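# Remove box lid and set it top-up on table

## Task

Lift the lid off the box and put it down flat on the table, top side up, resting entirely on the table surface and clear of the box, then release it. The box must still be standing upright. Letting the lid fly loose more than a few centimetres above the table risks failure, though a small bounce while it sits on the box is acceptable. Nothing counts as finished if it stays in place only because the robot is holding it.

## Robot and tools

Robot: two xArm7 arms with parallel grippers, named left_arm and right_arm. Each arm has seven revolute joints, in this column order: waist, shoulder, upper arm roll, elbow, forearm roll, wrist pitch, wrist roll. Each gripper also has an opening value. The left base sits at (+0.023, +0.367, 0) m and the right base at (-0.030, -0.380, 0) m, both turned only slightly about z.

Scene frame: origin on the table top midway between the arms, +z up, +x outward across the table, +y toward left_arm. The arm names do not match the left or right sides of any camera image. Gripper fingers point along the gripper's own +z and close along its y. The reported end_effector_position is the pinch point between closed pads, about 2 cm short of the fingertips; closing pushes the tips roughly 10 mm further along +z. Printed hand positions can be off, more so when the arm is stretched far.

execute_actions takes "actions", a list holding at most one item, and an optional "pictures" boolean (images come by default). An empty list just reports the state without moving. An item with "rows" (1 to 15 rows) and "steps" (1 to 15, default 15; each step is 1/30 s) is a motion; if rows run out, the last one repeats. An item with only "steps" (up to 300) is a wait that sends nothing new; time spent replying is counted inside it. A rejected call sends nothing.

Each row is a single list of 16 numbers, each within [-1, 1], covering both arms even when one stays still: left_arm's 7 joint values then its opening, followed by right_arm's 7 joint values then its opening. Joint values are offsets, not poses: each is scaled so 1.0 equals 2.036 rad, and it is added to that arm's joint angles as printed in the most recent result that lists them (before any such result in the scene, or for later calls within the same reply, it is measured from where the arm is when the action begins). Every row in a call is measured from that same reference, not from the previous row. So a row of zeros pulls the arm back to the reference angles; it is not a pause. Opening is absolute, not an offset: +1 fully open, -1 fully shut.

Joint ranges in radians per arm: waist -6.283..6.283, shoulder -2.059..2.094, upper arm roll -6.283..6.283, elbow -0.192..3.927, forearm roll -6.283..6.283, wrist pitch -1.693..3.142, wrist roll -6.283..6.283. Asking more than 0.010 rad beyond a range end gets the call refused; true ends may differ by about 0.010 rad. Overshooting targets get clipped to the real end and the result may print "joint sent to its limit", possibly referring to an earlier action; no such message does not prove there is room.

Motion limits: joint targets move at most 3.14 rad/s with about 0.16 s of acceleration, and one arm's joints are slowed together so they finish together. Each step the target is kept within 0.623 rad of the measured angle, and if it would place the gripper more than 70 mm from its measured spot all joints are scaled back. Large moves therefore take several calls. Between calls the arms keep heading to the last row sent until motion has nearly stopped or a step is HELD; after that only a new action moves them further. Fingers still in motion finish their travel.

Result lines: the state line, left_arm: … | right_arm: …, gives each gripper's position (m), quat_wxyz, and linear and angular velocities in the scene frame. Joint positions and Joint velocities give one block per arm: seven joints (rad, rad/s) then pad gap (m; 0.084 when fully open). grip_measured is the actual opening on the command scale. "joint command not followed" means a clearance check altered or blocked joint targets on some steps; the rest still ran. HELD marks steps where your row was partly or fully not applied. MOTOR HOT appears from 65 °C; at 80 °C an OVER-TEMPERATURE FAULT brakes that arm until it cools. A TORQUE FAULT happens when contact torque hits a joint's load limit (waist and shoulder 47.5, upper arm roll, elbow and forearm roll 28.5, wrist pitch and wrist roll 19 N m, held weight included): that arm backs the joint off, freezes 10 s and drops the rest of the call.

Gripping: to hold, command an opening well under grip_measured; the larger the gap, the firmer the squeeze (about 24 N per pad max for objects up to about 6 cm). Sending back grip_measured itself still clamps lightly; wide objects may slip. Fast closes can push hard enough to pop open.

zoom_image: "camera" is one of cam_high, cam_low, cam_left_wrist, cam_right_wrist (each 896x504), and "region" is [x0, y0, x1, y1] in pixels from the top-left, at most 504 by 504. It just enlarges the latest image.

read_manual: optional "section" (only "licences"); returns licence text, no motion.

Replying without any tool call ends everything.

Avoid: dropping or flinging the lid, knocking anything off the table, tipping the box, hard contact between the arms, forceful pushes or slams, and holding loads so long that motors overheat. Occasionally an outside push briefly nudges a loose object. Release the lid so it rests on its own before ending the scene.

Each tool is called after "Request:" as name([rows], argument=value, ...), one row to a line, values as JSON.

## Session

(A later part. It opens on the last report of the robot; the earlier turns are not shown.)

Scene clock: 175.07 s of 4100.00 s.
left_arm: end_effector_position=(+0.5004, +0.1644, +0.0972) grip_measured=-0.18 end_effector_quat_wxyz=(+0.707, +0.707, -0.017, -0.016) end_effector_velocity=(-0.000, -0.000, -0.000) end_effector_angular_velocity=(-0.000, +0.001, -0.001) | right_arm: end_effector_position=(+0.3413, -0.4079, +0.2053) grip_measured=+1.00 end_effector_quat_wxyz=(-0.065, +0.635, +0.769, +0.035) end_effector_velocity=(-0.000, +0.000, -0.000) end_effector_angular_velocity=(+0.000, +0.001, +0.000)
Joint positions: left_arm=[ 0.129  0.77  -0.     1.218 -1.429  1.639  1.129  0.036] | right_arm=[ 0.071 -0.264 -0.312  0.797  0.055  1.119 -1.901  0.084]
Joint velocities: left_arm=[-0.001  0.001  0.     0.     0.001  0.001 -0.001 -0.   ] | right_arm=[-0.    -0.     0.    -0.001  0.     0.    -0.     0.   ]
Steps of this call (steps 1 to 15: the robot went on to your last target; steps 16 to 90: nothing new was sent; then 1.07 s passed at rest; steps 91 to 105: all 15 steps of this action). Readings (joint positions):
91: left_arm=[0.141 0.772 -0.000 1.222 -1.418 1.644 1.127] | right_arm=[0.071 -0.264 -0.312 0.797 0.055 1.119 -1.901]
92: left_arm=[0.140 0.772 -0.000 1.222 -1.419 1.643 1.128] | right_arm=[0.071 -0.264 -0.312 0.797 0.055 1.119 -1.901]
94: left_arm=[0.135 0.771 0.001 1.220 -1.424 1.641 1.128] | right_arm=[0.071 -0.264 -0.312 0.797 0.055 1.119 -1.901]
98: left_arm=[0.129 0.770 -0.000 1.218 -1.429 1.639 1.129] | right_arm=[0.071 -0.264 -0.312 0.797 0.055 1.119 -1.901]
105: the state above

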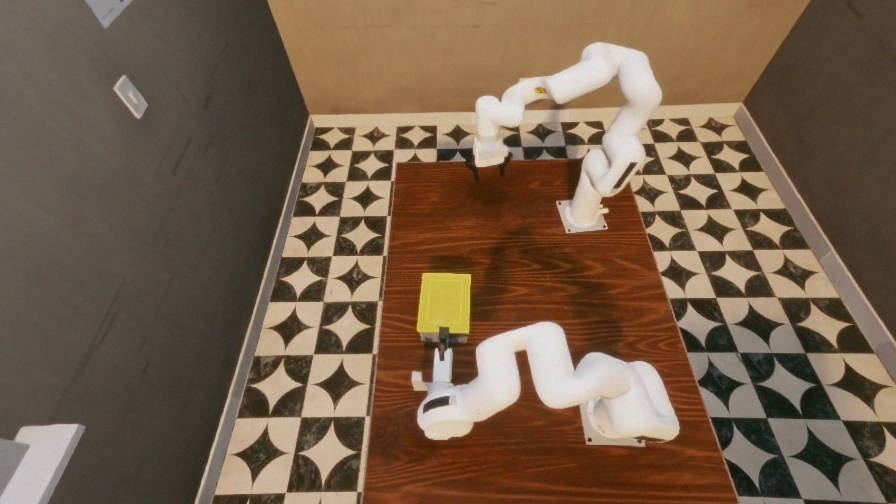

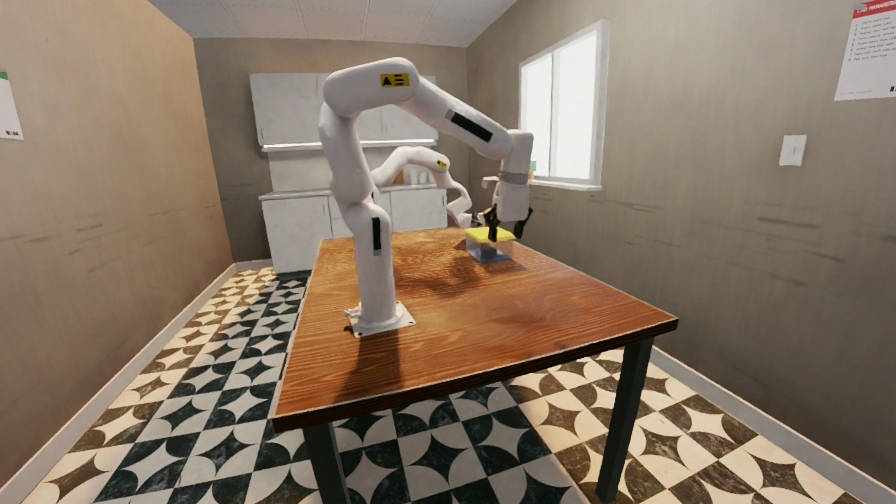

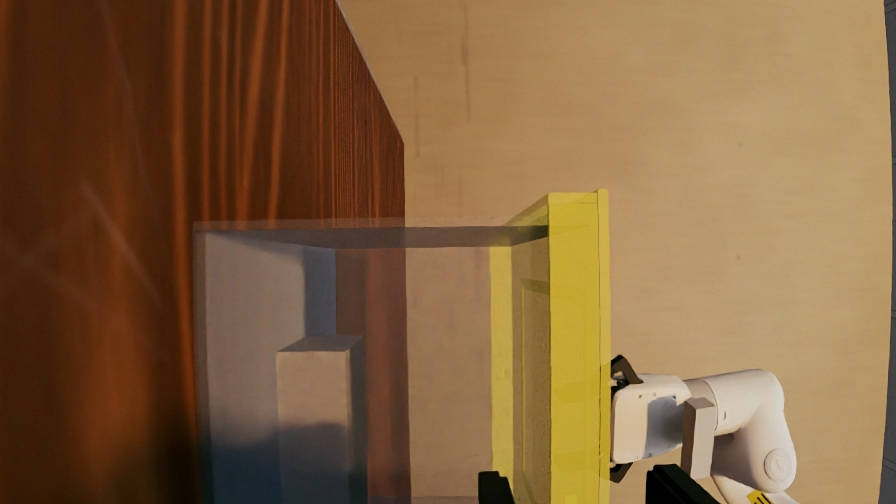

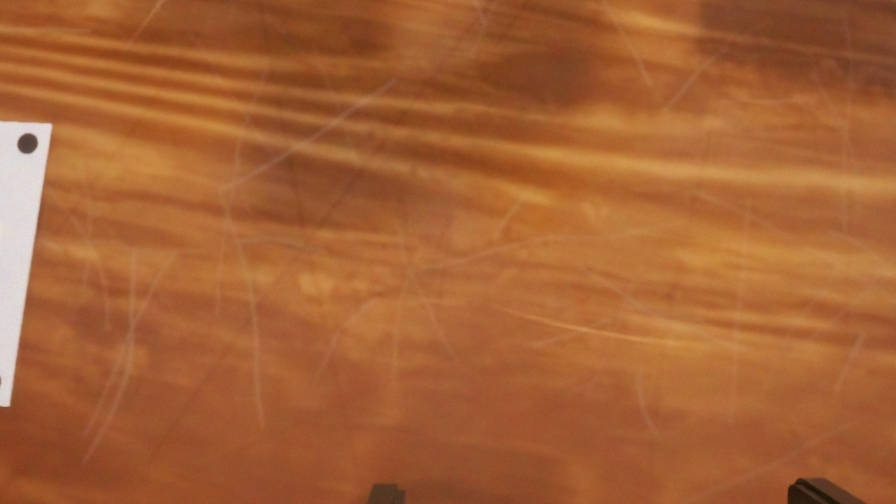

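Request:
execute_actions([
  {"rows": [[0.001,0.0002,0,0.0004,0.0009,0.0004,0,-0.25,0,0,0,0,0,0,0,1],[0.001,0.0002,0,0.0004,0.0009,0.0004,0,-0.32,0,0,0,0,0,0,0,1],[0.001,0.0002,0,0.0004,0.0009,0.0004,0,-0.39,0,0,0,0,0,0,0,1],[0.001,0.0002,0,0.0004,0.0009,0.0004,0,-0.46,0,0,0,0,0,0,0,1],[0.001,0.0002,0,0.0004,0.0009,0.0004,0,-0.53,0,0,0,0,0,0,0,1],[0.001,0.0002,0,0.0004,0.0009,0.0004,0,-0.58,0,0,0,0,0,0,0,1],[0.001,0.0002,0,0.0004,0.0009,0.0004,0,-0.63,0,0,0,0,0,0,0,1],[0.001,0.0002,0,0.0004,0.0009,0.0004,0,-0.68,0,0,0,0,0,0,0,1],[0.001,0.0002,0,0.0004,0.0009,0.0004,0,-0.73,0,0,0,0,0,0,0,1],[0.001,0.0002,0,0.0004,0.0009,0.0004,0,-0.8,0,0,0,0,0,0,0,1],[0.001,0.0002,0,0.0004,0.0009,0.0004,0,-0.87,0,0,0,0,0,0,0,1],[0.001,0.0002,0,0.0004,0.0009,0.0004,0,-0.94,0,0,0,0,0,0,0,1],[0.001,0.0002,0,0.0004,0.0009,0.0004,0,-1,0,0,0,0,0,0,0,1]], "steps": 15},
])

Scene clock: 182.43 s of 4100.00 s.
left_arm: end_effector_position=(+0.5004, +0.1651, +0.0972) grip_measured=-0.68 end_effector_quat_wxyz=(+0.707, +0.707, -0.017, -0.016) end_effector_velocity=(+0.001, +0.000, +0.000) end_effector_angular_velocity=(+0.000, -0.003, +0.001) | right_arm: end_effector_position=(+0.3413, -0.4079, +0.2053) grip_measured=+1.00 end_effector_quat_wxyz=(-0.065, +0.635, +0.769, +0.035) end_effector_velocity=(+0.000, +0.000, -0.000) end_effector_angular_velocity=(+0.000, +0.001, -0.000)
Joint positions: left_arm=[ 0.131  0.77  -0.     1.219 -1.427  1.64   1.129  0.014] | right_arm=[ 0.071 -0.264 -0.312  0.797  0.055  1.119 -1.901  0.084]
Joint velocities: left_arm=[ 0.    -0.001 -0.     0.    -0.001 -0.001  0.002 -0.   ] | right_arm=[ 0.     0.001 -0.     0.     0.    -0.     0.    -0.   ]
Steps of this call (steps 1 to 15: the robot went on to your last target; steps 16 to 90: nothing new was sent; then 3.87 s passed at rest; steps 91 to 105: all 15 steps of this action). Readings (joint positions):
91: left_arm=[0.129 0.770 -0.000 1.218 -1.429 1.639 1.129] | right_arm=[0.071 -0.264 -0.312 0.797 0.055 1.119 -1.901]
92: left_arm=[0.129 0.770 -0.000 1.218 -1.429 1.639 1.129] | right_arm=[0.071 -0.264 -0.312 0.797 0.055 1.119 -1.901]
94: left_arm=[0.130 0.770 -0.000 1.219 -1.428 1.639 1.129] | right_arm=[0.071 -0.264 -0.312 0.797 0.055 1.119 -1.901]
98: left_arm=[0.131 0.770 -0.001 1.219 -1.428 1.640 1.129] | right_arm=[0.071 -0.264 -0.312 0.797 0.055 1.119 -1.901]
105: the state above

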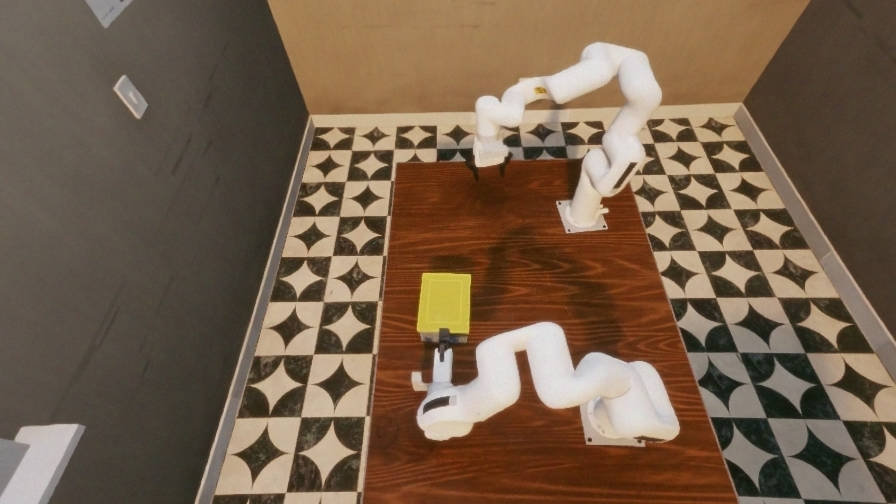

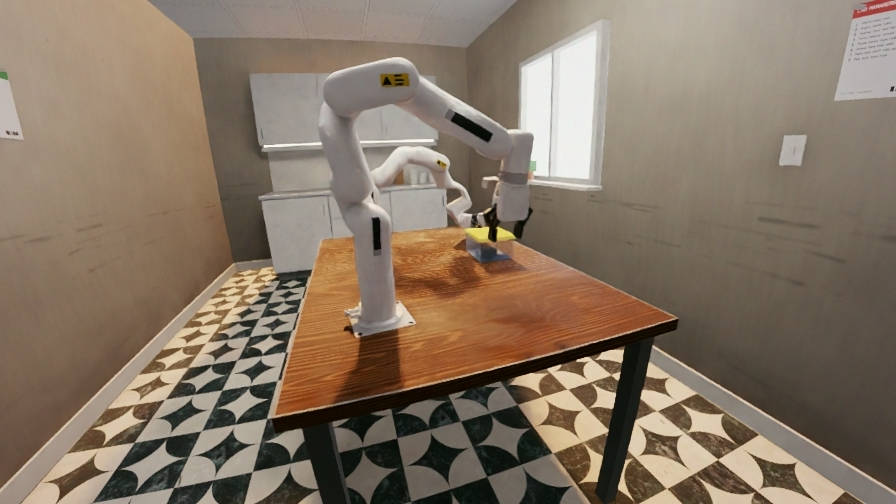

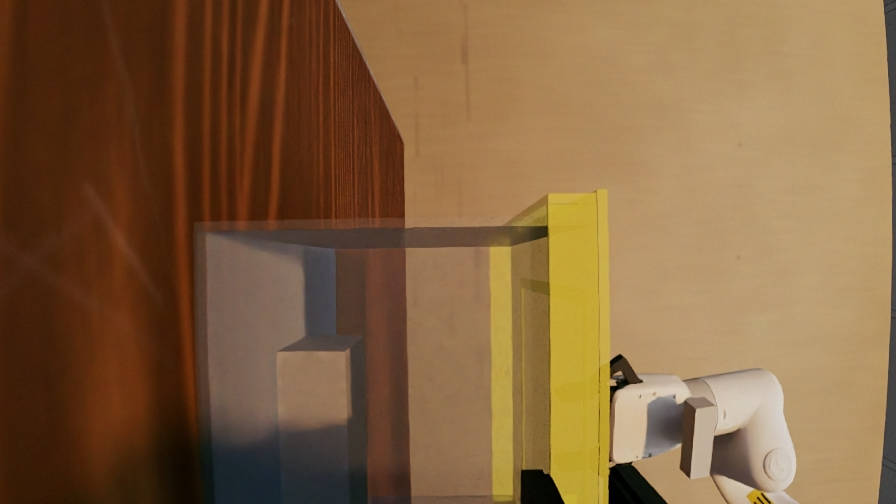

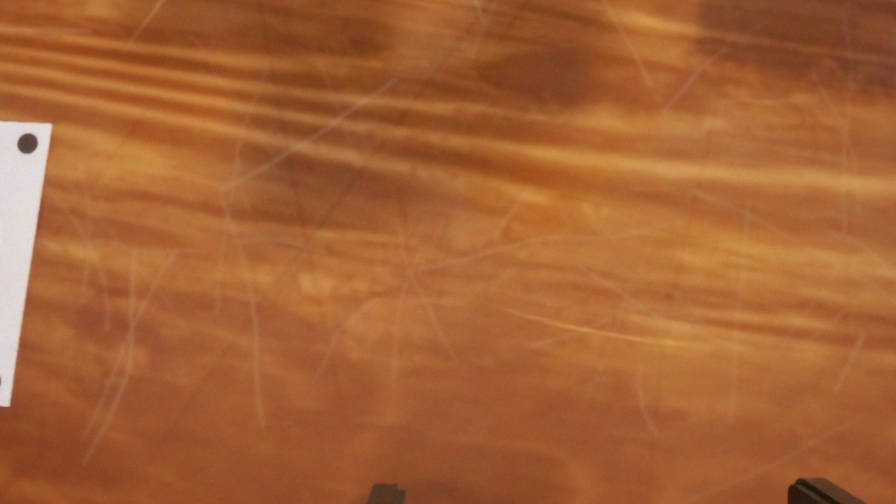

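Request:
execute_actions([
  {"rows": [[0,-0.001,0,-0.0005,0,0,-0.0005,-1,0,0,0,0,0,0,0,1],[0,-0.002,0,-0.001,0,0,-0.001,-1,0,0,0,0,0,0,0,1],[0,-0.003,0,-0.0015,0,0,-0.0015,-1,0,0,0,0,0,0,0,1],[0,-0.004,0,-0.002,0,0.0003,-0.002,-1,0,0,0,0,0,0,0,1],[0,-0.005,0,-0.0025,0,0.0003,-0.0025,-1,0,0,0,0,0,0,0,1],[0,-0.006,0,-0.003,0,0.0003,-0.003,-1,0,0,0,0,0,0,0,1],[0,-0.007,0,-0.0035,0,0.0005,-0.0035,-1,0,0,0,0,0,0,0,1],[0,-0.008,0,-0.004,-0.0003,0.0005,-0.004,-1,0,0,0,0,0,0,0,1]], "steps": 15},
])

Scene clock: 191.13 s of 4100.00 s.
left_arm: end_effector_position=(+0.5002, +0.1655, +0.1021) grip_measured=-0.69 end_effector_quat_wxyz=(+0.706, +0.707, -0.017, -0.016) end_effector_velocity=(+0.001, -0.001, +0.004) end_effector_angular_velocity=(-0.008, -0.004, -0.001) | right_arm: end_effector_position=(+0.3413, -0.4079, +0.2053) grip_measured=+1.00 end_effector_quat_wxyz=(-0.065, +0.635, +0.769, +0.035) end_effector_velocity=(-0.000, +0.000, -0.000) end_effector_angular_velocity=(-0.000, +0.000, +0.000)
Joint positions: left_arm=[ 0.131  0.755  0.     1.21  -1.428  1.639  1.121  0.014] | right_arm=[ 0.071 -0.264 -0.312  0.797  0.055  1.119 -1.901  0.084]
Joint velocities: left_arm=[ 0.001 -0.003 -0.002  0.001 -0.003  0.007 -0.001  0.   ] | right_arm=[ 0. -0. -0. -0. -0. -0. -0. -0.]
Steps of this call (steps 1 to 15: the robot went on to your last target; steps 16 to 90: nothing new was sent; then 5.20 s passed at rest; steps 91 to 105: all 15 steps of this action). Readings (joint positions):
91: left_arm=[0.131 0.770 -0.000 1.219 -1.427 1.639 1.129] | right_arm=[0.071 -0.264 -0.312 0.797 0.055 1.119 -1.901]
92: left_arm=[0.131 0.770 -0.000 1.219 -1.427 1.639 1.129] | right_arm=[0.071 -0.264 -0.312 0.797 0.055 1.119 -1.901]
94: left_arm=[0.131 0.768 -0.000 1.217 -1.427 1.639 1.128] | right_arm=[0.071 -0.264 -0.312 0.797 0.055 1.119 -1.901]
98: left_arm=[0.130 0.761 -0.000 1.213 -1.427 1.639 1.124] | right_arm=[0.071 -0.264 -0.312 0.797 0.055 1.119 -1.901]
105: the state above

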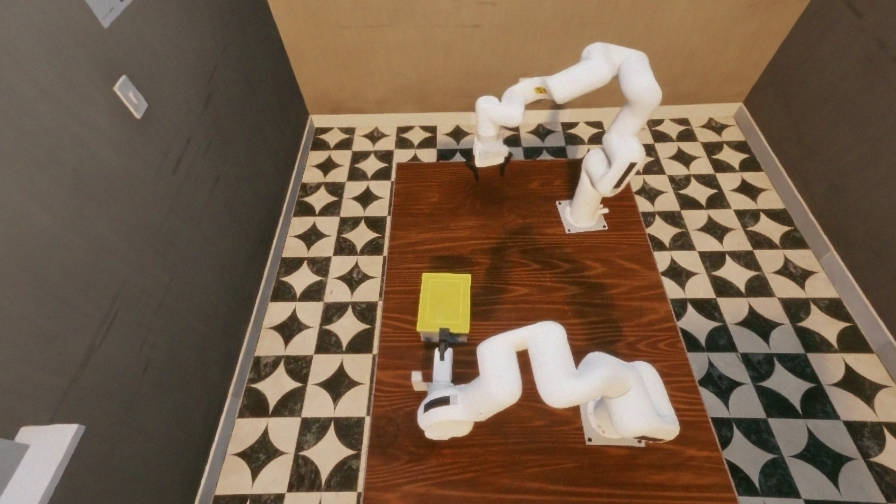

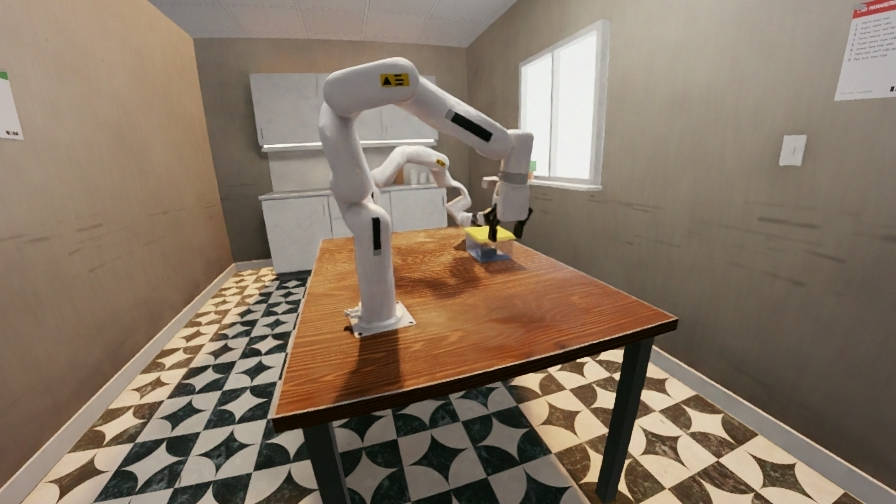

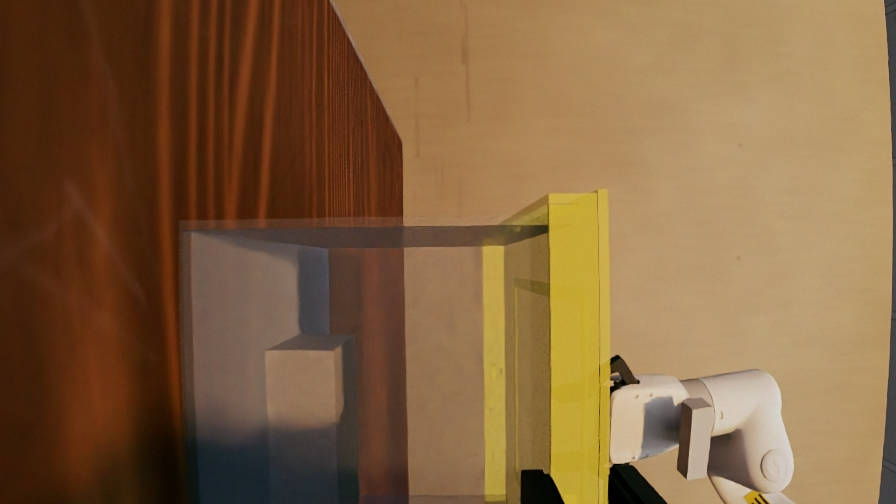

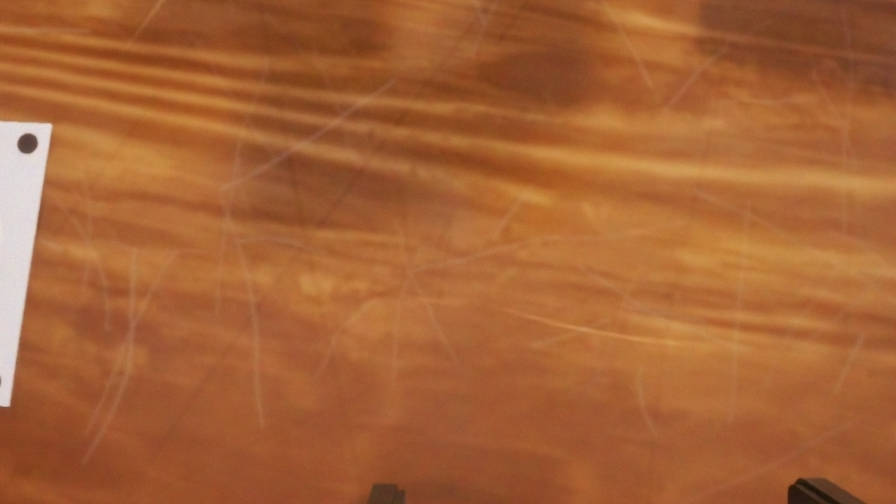

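Request:
execute_actions([
  {"rows": [[0,-0.0015,0,-0.0007,0,0,-0.0007,-1,0,0,0,0,0,0,0,1],[0,-0.0025,0,-0.0012,0,0,-0.0012,-1,0,0,0,0,0,0,0,1],[0,-0.0035,0,-0.0017,0,0,-0.0017,-1,0,0,0,0,0,0,0,1],[0,-0.0045,0,-0.0022,0,0.0003,-0.0022,-1,0,0,0,0,0,0,0,1],[0,-0.0055,0,-0.0027,0,0.0003,-0.0027,-1,0,0,0,0,0,0,0,1],[0,-0.0065,0,-0.0032,0,0.0003,-0.0032,-1,0,0,0,0,0,0,0,1],[0,-0.0075,0,-0.0037,0,0.0005,-0.0037,-1,0,0,0,0,0,0,0,1],[0,-0.0085,0,-0.0042,-0.0003,0.0008,-0.0042,-1,0,0,0,0,0,0,0,1]], "steps": 15},
])

Scene clock: 198.47 s of 4100.00 s.
left_arm: end_effector_position=(+0.5000, +0.1654, +0.1085) grip_measured=-0.69 end_effector_quat_wxyz=(+0.707, +0.707, -0.017, -0.016) end_effector_velocity=(-0.001, +0.000, -0.001) end_effector_angular_velocity=(+0.000, +0.006, +0.001) | right_arm: end_effector_position=(+0.3413, -0.4079, +0.2053) grip_measured=+1.00 end_effector_quat_wxyz=(-0.065, +0.635, +0.769, +0.035) end_effector_velocity=(+0.000, +0.000, +0.000) end_effector_angular_velocity=(-0.000, -0.001, +0.000)
Joint positions: left_arm=[ 0.131  0.738  0.     1.202 -1.428  1.641  1.112  0.014] | right_arm=[ 0.071 -0.264 -0.312  0.797  0.055  1.119 -1.901  0.084]
Joint velocities: left_arm=[ 0.     0.001  0.001 -0.002 -0.    -0.    -0.002 -0.   ] | right_arm=[ 0.    -0.     0.     0.001 -0.     0.     0.     0.   ]
Steps of this call (steps 1 to 15: the robot went on to your last target; steps 16 to 90: nothing new was sent; then 3.83 s passed at rest; steps 91 to 105: all 15 steps of this action). Readings (joint positions):
91: left_arm=[0.131 0.754 -0.000 1.211 -1.428 1.640 1.121] | right_arm=[0.071 -0.264 -0.312 0.797 0.055 1.119 -1.901]
92: left_arm=[0.131 0.754 -0.000 1.210 -1.428 1.640 1.120] | right_arm=[0.071 -0.264 -0.312 0.797 0.055 1.119 -1.901]
94: left_arm=[0.131 0.751 -0.000 1.209 -1.428 1.640 1.119] | right_arm=[0.071 -0.264 -0.312 0.797 0.055 1.119 -1.901]
98: left_arm=[0.131 0.744 0.000 1.205 -1.428 1.640 1.115] | right_arm=[0.071 -0.264 -0.312 0.797 0.055 1.119 -1.901]
105: the state above

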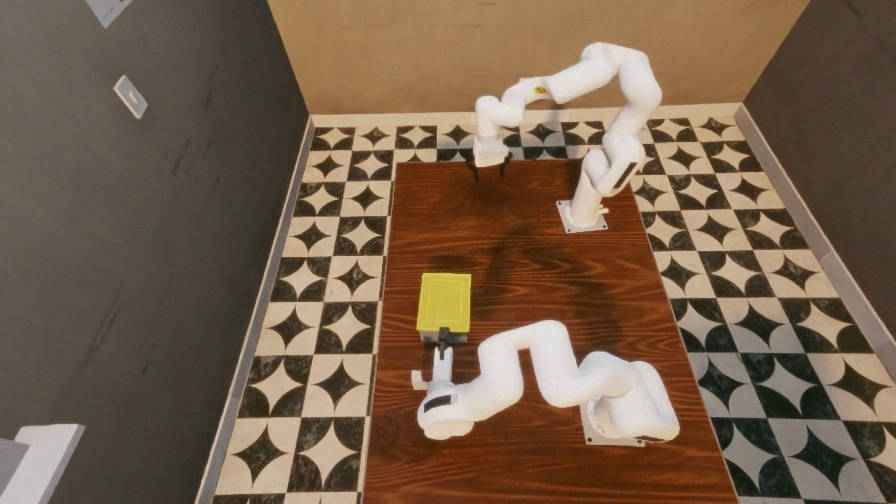

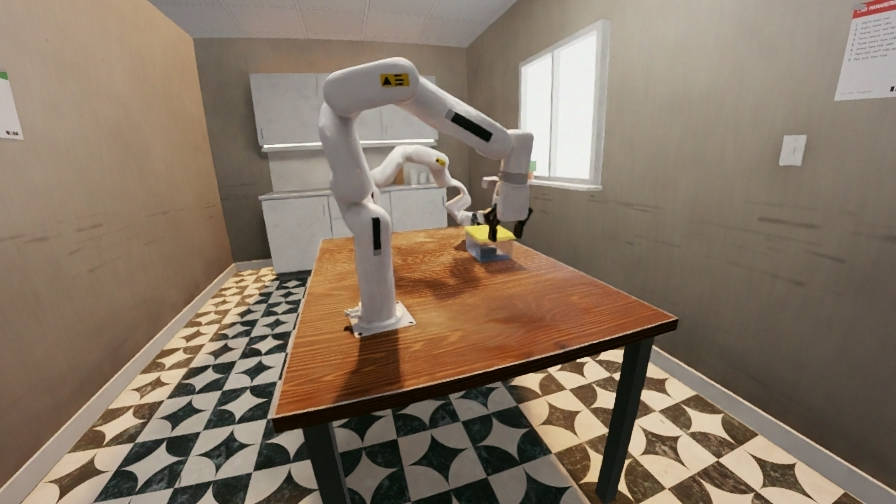

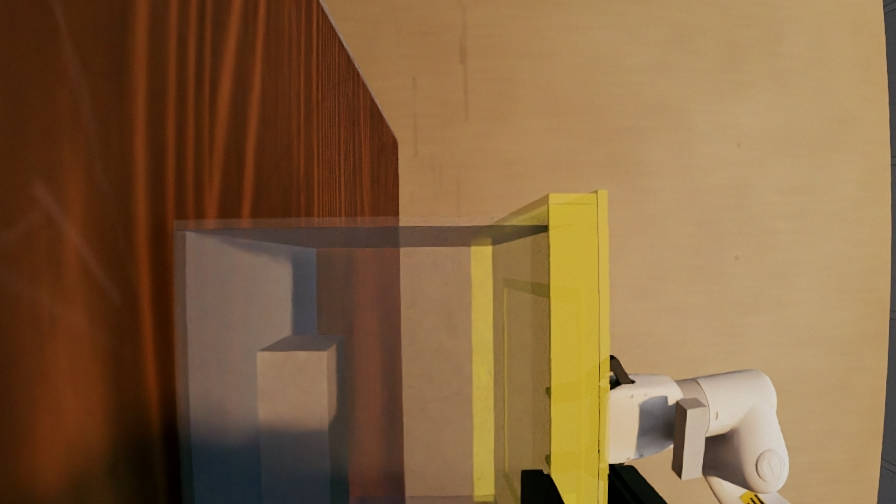

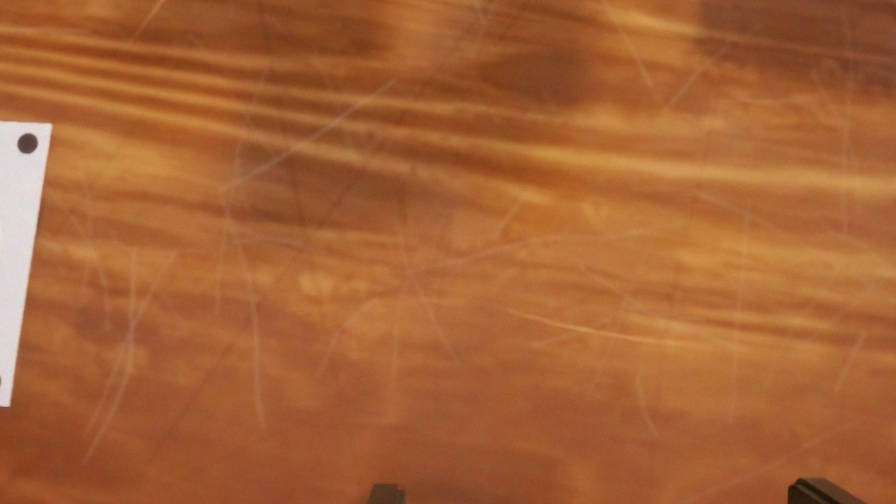

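Request:
zoom_image(camera="cam_left_wrist", region=[460, 170, 660, 370])

Request:
zoom_image(camera="cam_low", region=[440, 200, 540, 275])

Region (460, 170, 660, 370) of cam_left_wrist's 896x504 image, scaled by 2.520, with more detail than that image has.

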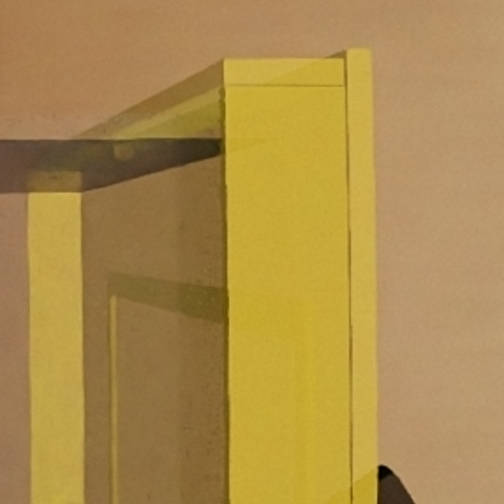

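Region (440, 200, 540, 275) of cam_low's 896x504 image, scaled by 5.040, with more detail than that image has; it fills the top 378 rows of this view, and the rest is white.

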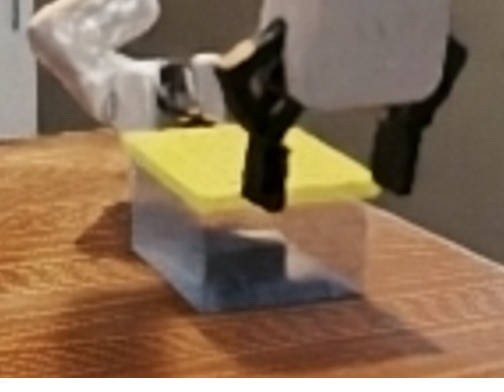

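Request:
execute_actions([
  {"rows": [[0,0.002,0,0.001,0,0,0.001,-1,0,0,0,0,0,0,0,1],[0,0.004,0,0.002,0,0,0.002,-1,0,0,0,0,0,0,0,1],[0,0.006,0,0.003,0,0,0.003,-1,0,0,0,0,0,0,0,1],[0,0.008,0,0.004,0,-0.0004,0.004,-1,0,0,0,0,0,0,0,1],[0,0.01,0,0.005,0,-0.0004,0.005,-1,0,0,0,0,0,0,0,1],[0,0.012,0,0.006,0,-0.0004,0.006,-1,0,0,0,0,0,0,0,1],[0,0.014,0,0.007,0.0004,-0.0008,0.007,-1,0,0,0,0,0,0,0,1],[0,0.0157,0,0.0083,0.0005,-0.0008,0.0083,-1,0,0,0,0,0,0,0,1],[0,0.0157,0,0.0083,0.0005,-0.0008,0.0083,-1,0,0,0,0,0,0,0,1],[0,0.0157,0,0.0083,0.0005,-0.0008,0.0083,-1,0,0,0,0,0,0,0,1],[0,0.0157,0,0.0083,0.0005,-0.0008,0.0083,-0.55,0,0,0,0,0,0,0,1]], "steps": 15},
])

Scene clock: 250.87 s of 4100.00 s.
left_arm: end_effector_position=(+0.5007, +0.1652, +0.0980) grip_measured=-0.60 end_effector_quat_wxyz=(+0.707, +0.707, -0.018, -0.015) end_effector_velocity=(-0.001, -0.000, -0.005) end_effector_angular_velocity=(+0.006, +0.002, -0.001) | right_arm: end_effector_position=(+0.3413, -0.4079, +0.2053) grip_measured=+1.00 end_effector_quat_wxyz=(-0.065, +0.635, +0.769, +0.035) end_effector_velocity=(+0.001, +0.000, +0.001) end_effector_angular_velocity=(-0.000, -0.003, +0.000)
Joint positions: left_arm=[ 0.131  0.769 -0.     1.219 -1.427  1.64   1.129  0.018] | right_arm=[ 0.071 -0.264 -0.312  0.797  0.055  1.119 -1.901  0.084]
Joint velocities: left_arm=[-0.002  0.006  0.001  0.     0.003 -0.006  0.004  0.025] | right_arm=[ 0.    -0.001  0.     0.001 -0.    -0.     0.    -0.   ]
Steps of this call (steps 1 to 15: the robot went on to your last target; steps 16 to 90: nothing new was sent; then 48.90 s passed at rest; steps 91 to 105: all 15 steps of this action). Readings (joint positions):
91: left_arm=[0.131 0.738 0.000 1.202 -1.428 1.641 1.112] | right_arm=[0.071 -0.264 -0.312 0.797 0.055 1.119 -1.901]
92: left_arm=[0.131 0.738 0.000 1.202 -1.428 1.641 1.113] | right_arm=[0.071 -0.264 -0.312 0.797 0.055 1.119 -1.901]
94: left_arm=[0.131 0.742 0.001 1.205 -1.428 1.641 1.115] | right_arm=[0.071 -0.264 -0.312 0.797 0.055 1.119 -1.901]
98: left_arm=[0.131 0.757 0.001 1.212 -1.428 1.641 1.122] | right_arm=[0.071 -0.264 -0.312 0.797 0.055 1.119 -1.901]
105: the state above

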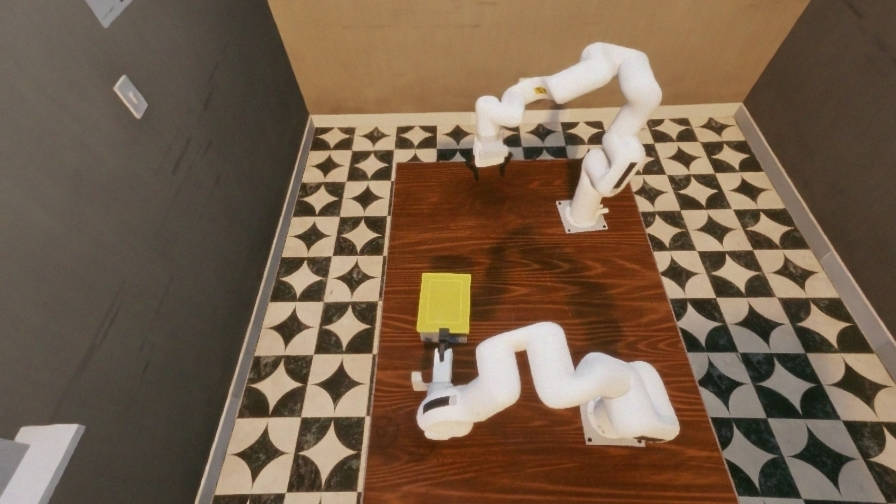

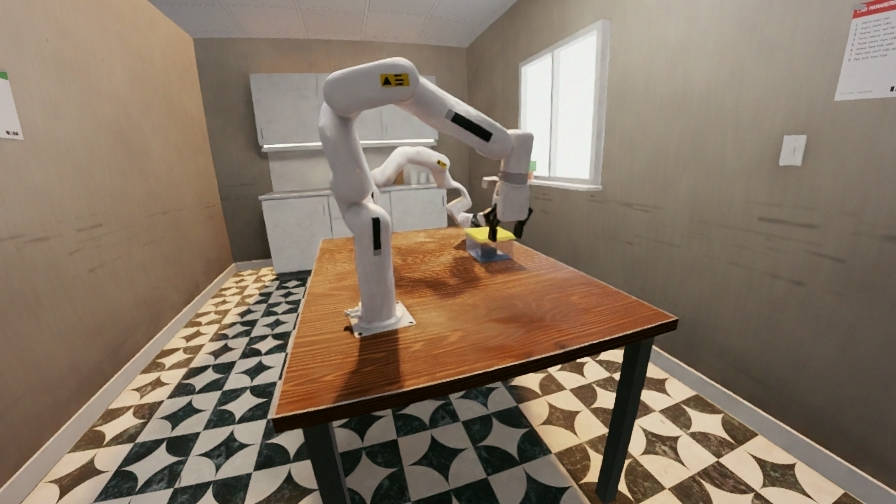

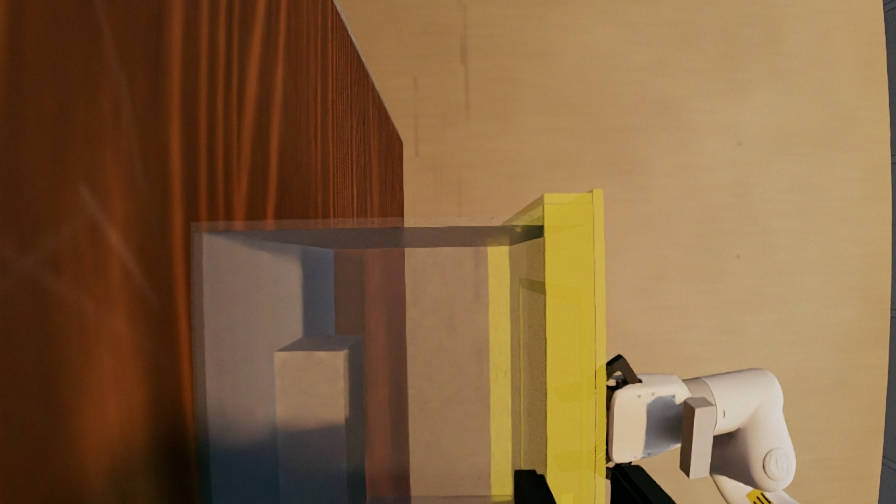

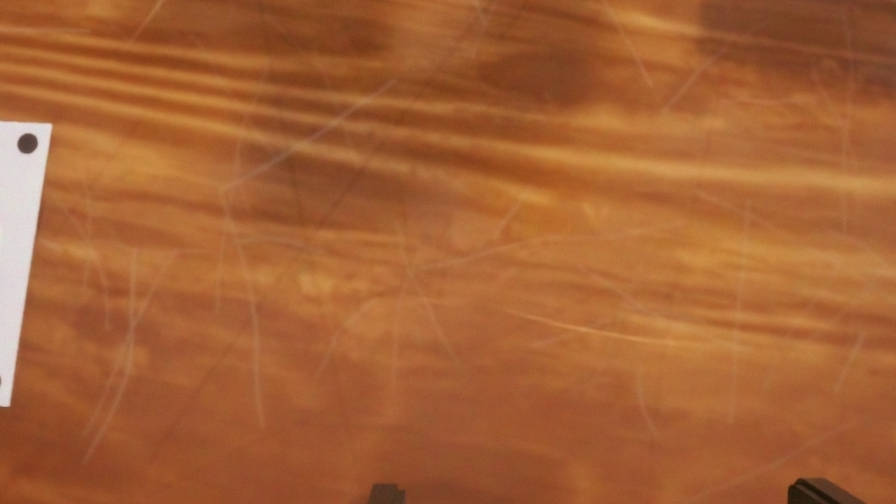

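Request:
execute_actions([
  {"rows": [[0.0026,0.001,0,0.001,0.0023,0.0011,0,-0.55,0,0,0,0,0,0,0,1],[0.0026,0.001,0,0.001,0.0023,0.0011,0,-0.55,0,0,0,0,0,0,0,1],[0.0026,0.001,0,0.001,0.0023,0.0011,0,-0.55,0,0,0,0,0,0,0,1],[0.0026,0.001,0,0.001,0.0023,0.0011,0,-0.55,0,0,0,0,0,0,0,1],[0.0026,0.001,0,0.001,0.0023,0.0011,0,-0.55,0,0,0,0,0,0,0,1],[0.0026,0.001,0,0.001,0.0023,0.0011,0,-0.55,0,0,0,0,0,0,0,1],[0.0026,0.001,0,0.001,0.0023,0.0011,0,-0.55,0,0,0,0,0,0,0,1],[0.0026,0.001,0,0.001,0.0023,0.0011,0,-0.62,0,0,0,0,0,0,0,1],[0.0026,0.001,0,0.001,0.0023,0.0011,0,-0.68,0,0,0,0,0,0,0,1],[0.0026,0.001,0,0.001,0.0023,0.0011,0,-0.75,0,0,0,0,0,0,0,1],[0.0026,0.001,0,0.001,0.0023,0.0011,0,-0.85,0,0,0,0,0,0,0,1],[0.0026,0.001,0,0.001,0.0023,0.0011,0,-1,0,0,0,0,0,0,0,1]], "steps": 15},
], pictures=false)

Request:
execute_actions([
  {"rows": [[0,-0.0015,0,-0.0007,0,0,-0.0007,-1,0,0,0,0,0,0,0,1],[0,-0.003,0,-0.0015,0,0,-0.0015,-1,0,0,0,0,0,0,0,1],[0,-0.0045,0,-0.0022,0,0,-0.0022,-1,0,0,0,0,0,0,0,1],[0,-0.006,0,-0.003,0,0.0003,-0.003,-1,0,0,0,0,0,0,0,1],[0,-0.0075,0,-0.0037,0,0.0003,-0.0037,-1,0,0,0,0,0,0,0,1],[0,-0.009,0,-0.0045,0,0.0005,-0.0045,-1,0,0,0,0,0,0,0,1],[0,-0.0105,0,-0.0052,0,0.0005,-0.0052,-1,0,0,0,0,0,0,0,1],[0,-0.012,0,-0.006,-0.0004,0.0008,-0.006,-1,0,0,0,0,0,0,0,1],[0,-0.0135,0,-0.0067,-0.0004,0.0008,-0.0067,-1,0,0,0,0,0,0,0,1]], "steps": 15},
])

Scene clock: 263.67 s of 4100.00 s.
left_arm: end_effector_position=(+0.5007, +0.1676, +0.0974) grip_measured=-0.69 end_effector_quat_wxyz=(+0.707, +0.707, -0.018, -0.016) end_effector_velocity=(+0.000, -0.000, +0.000) end_effector_angular_velocity=(-0.000, +0.000, +0.000) | right_arm: end_effector_position=(+0.3413, -0.4079, +0.2053) grip_measured=+1.00 end_effector_quat_wxyz=(-0.065, +0.635, +0.769, +0.035) end_effector_velocity=(-0.000, +0.000, -0.000) end_effector_angular_velocity=(+0.000, +0.001, +0.001)
Joint positions: left_arm=[ 0.136  0.771 -0.     1.221 -1.423  1.642  1.129  0.014] | right_arm=[ 0.071 -0.264 -0.312  0.797  0.055  1.119 -1.901  0.084]
Joint velocities: left_arm=[ 0.     0.    -0.     0.001 -0.001 -0.    -0.001  0.   ] | right_arm=[ 0.    -0.     0.    -0.001 -0.     0.    -0.    -0.   ]
Steps of this call (steps 1 to 15: the robot went on to your last target; steps 16 to 90: nothing new was sent; then 9.30 s passed at rest; steps 91 to 105: all 15 steps of this action). Readings (joint positions):
91: left_arm=[0.131 0.770 0.000 1.219 -1.427 1.639 1.129] | right_arm=[0.071 -0.264 -0.312 0.797 0.055 1.119 -1.901]
92: left_arm=[0.132 0.770 -0.000 1.219 -1.426 1.640 1.129] | right_arm=[0.071 -0.264 -0.312 0.797 0.055 1.119 -1.901]
94: left_arm=[0.134 0.770 -0.000 1.220 -1.424 1.641 1.129] | right_arm=[0.071 -0.264 -0.312 0.797 0.055 1.119 -1.901]
98: left_arm=[0.136 0.771 0.000 1.221 -1.423 1.642 1.129] | right_arm=[0.071 -0.264 -0.312 0.797 0.055 1.119 -1.901]
105: the state above

Scene clock: 264.17 s of 4100.00 s.
left_arm: end_effector_position=(+0.5007, +0.1674, +0.1078) grip_measured=-0.69 end_effector_quat_wxyz=(+0.707, +0.707, -0.018, -0.015) end_effector_velocity=(+0.003, -0.008, +0.015) end_effector_angular_velocity=(-0.019, -0.020, -0.012) | right_arm: end_effector_position=(+0.3413, -0.4079, +0.2053) grip_measured=+1.00 end_effector_quat_wxyz=(-0.065, +0.635, +0.769, +0.035) end_effector_velocity=(+0.000, -0.000, +0.001) end_effector_angular_velocity=(+0.000, -0.001, -0.000)
Joint positions: left_arm=[ 0.136  0.743 -0.001  1.208 -1.424  1.645  1.116  0.014] | right_arm=[ 0.071 -0.264 -0.312  0.797  0.055  1.119 -1.901  0.084]
Joint velocities: left_arm=[-0.003 -0.016 -0.014  0.008 -0.006  0.011 -0.005 -0.   ] | right_arm=[-0.    -0.001 -0.     0.001  0.     0.    -0.    -0.   ]
Steps of this call (steps 1 to 15: all 15 steps of this action). Readings (joint positions):
1: left_arm=[0.136 0.771 -0.000 1.221 -1.423 1.642 1.129] | right_arm=[0.071 -0.264 -0.312 0.797 0.055 1.119 -1.901]
2: left_arm=[0.136 0.770 -0.000 1.220 -1.423 1.642 1.129] | right_arm=[0.071 -0.264 -0.312 0.797 0.055 1.119 -1.901]
4: left_arm=[0.136 0.767 -0.000 1.219 -1.423 1.642 1.127] | right_arm=[0.071 -0.264 -0.312 0.797 0.055 1.119 -1.901]
8: left_arm=[0.136 0.757 0.000 1.213 -1.422 1.641 1.122] | right_arm=[0.071 -0.264 -0.312 0.797 0.055 1.119 -1.901]
15: the state above

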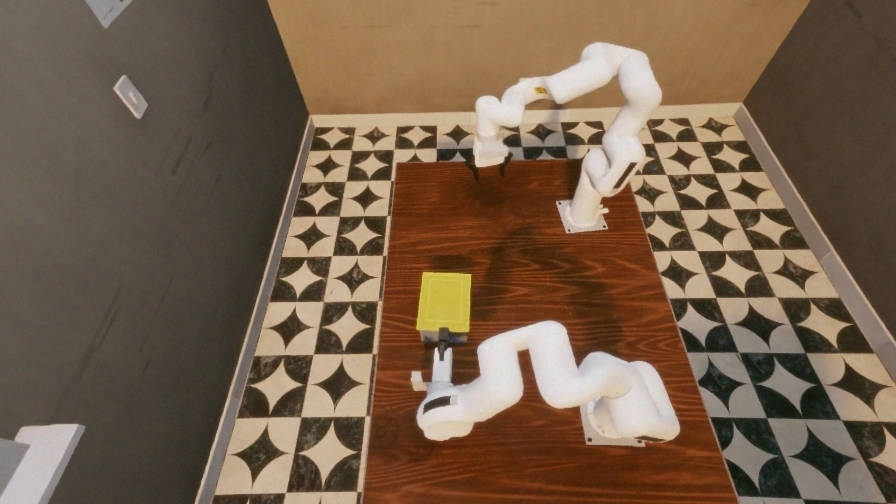

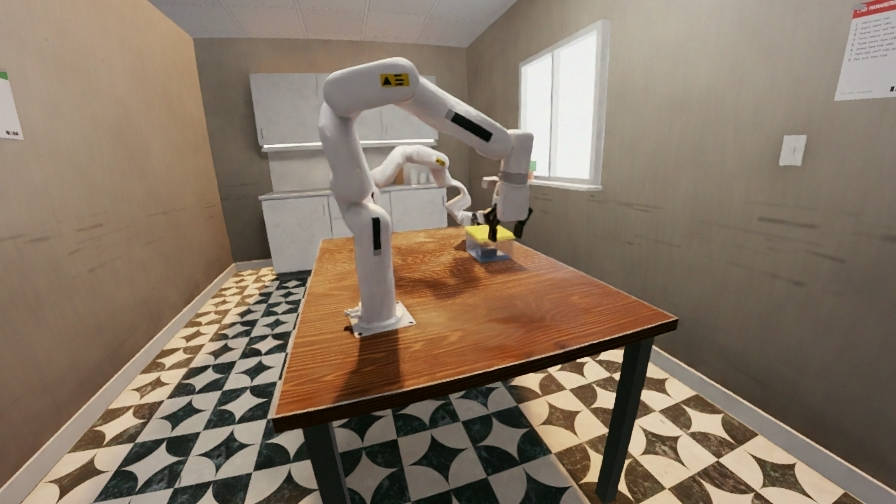

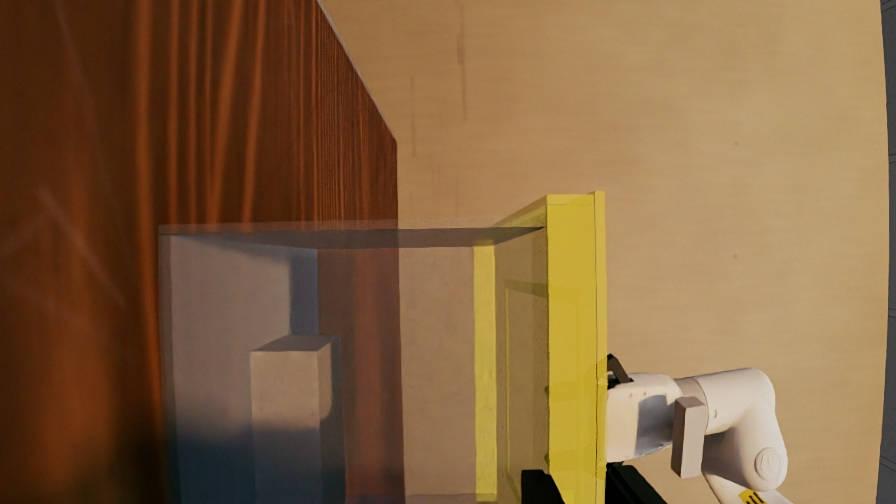

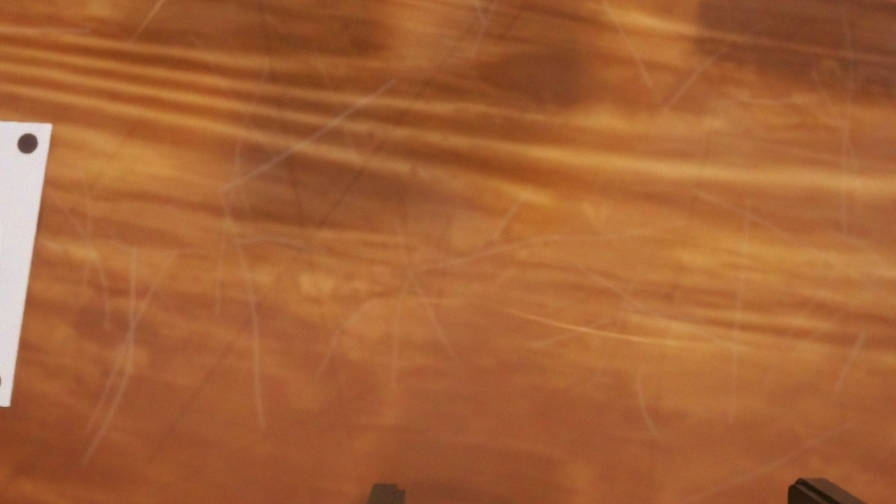

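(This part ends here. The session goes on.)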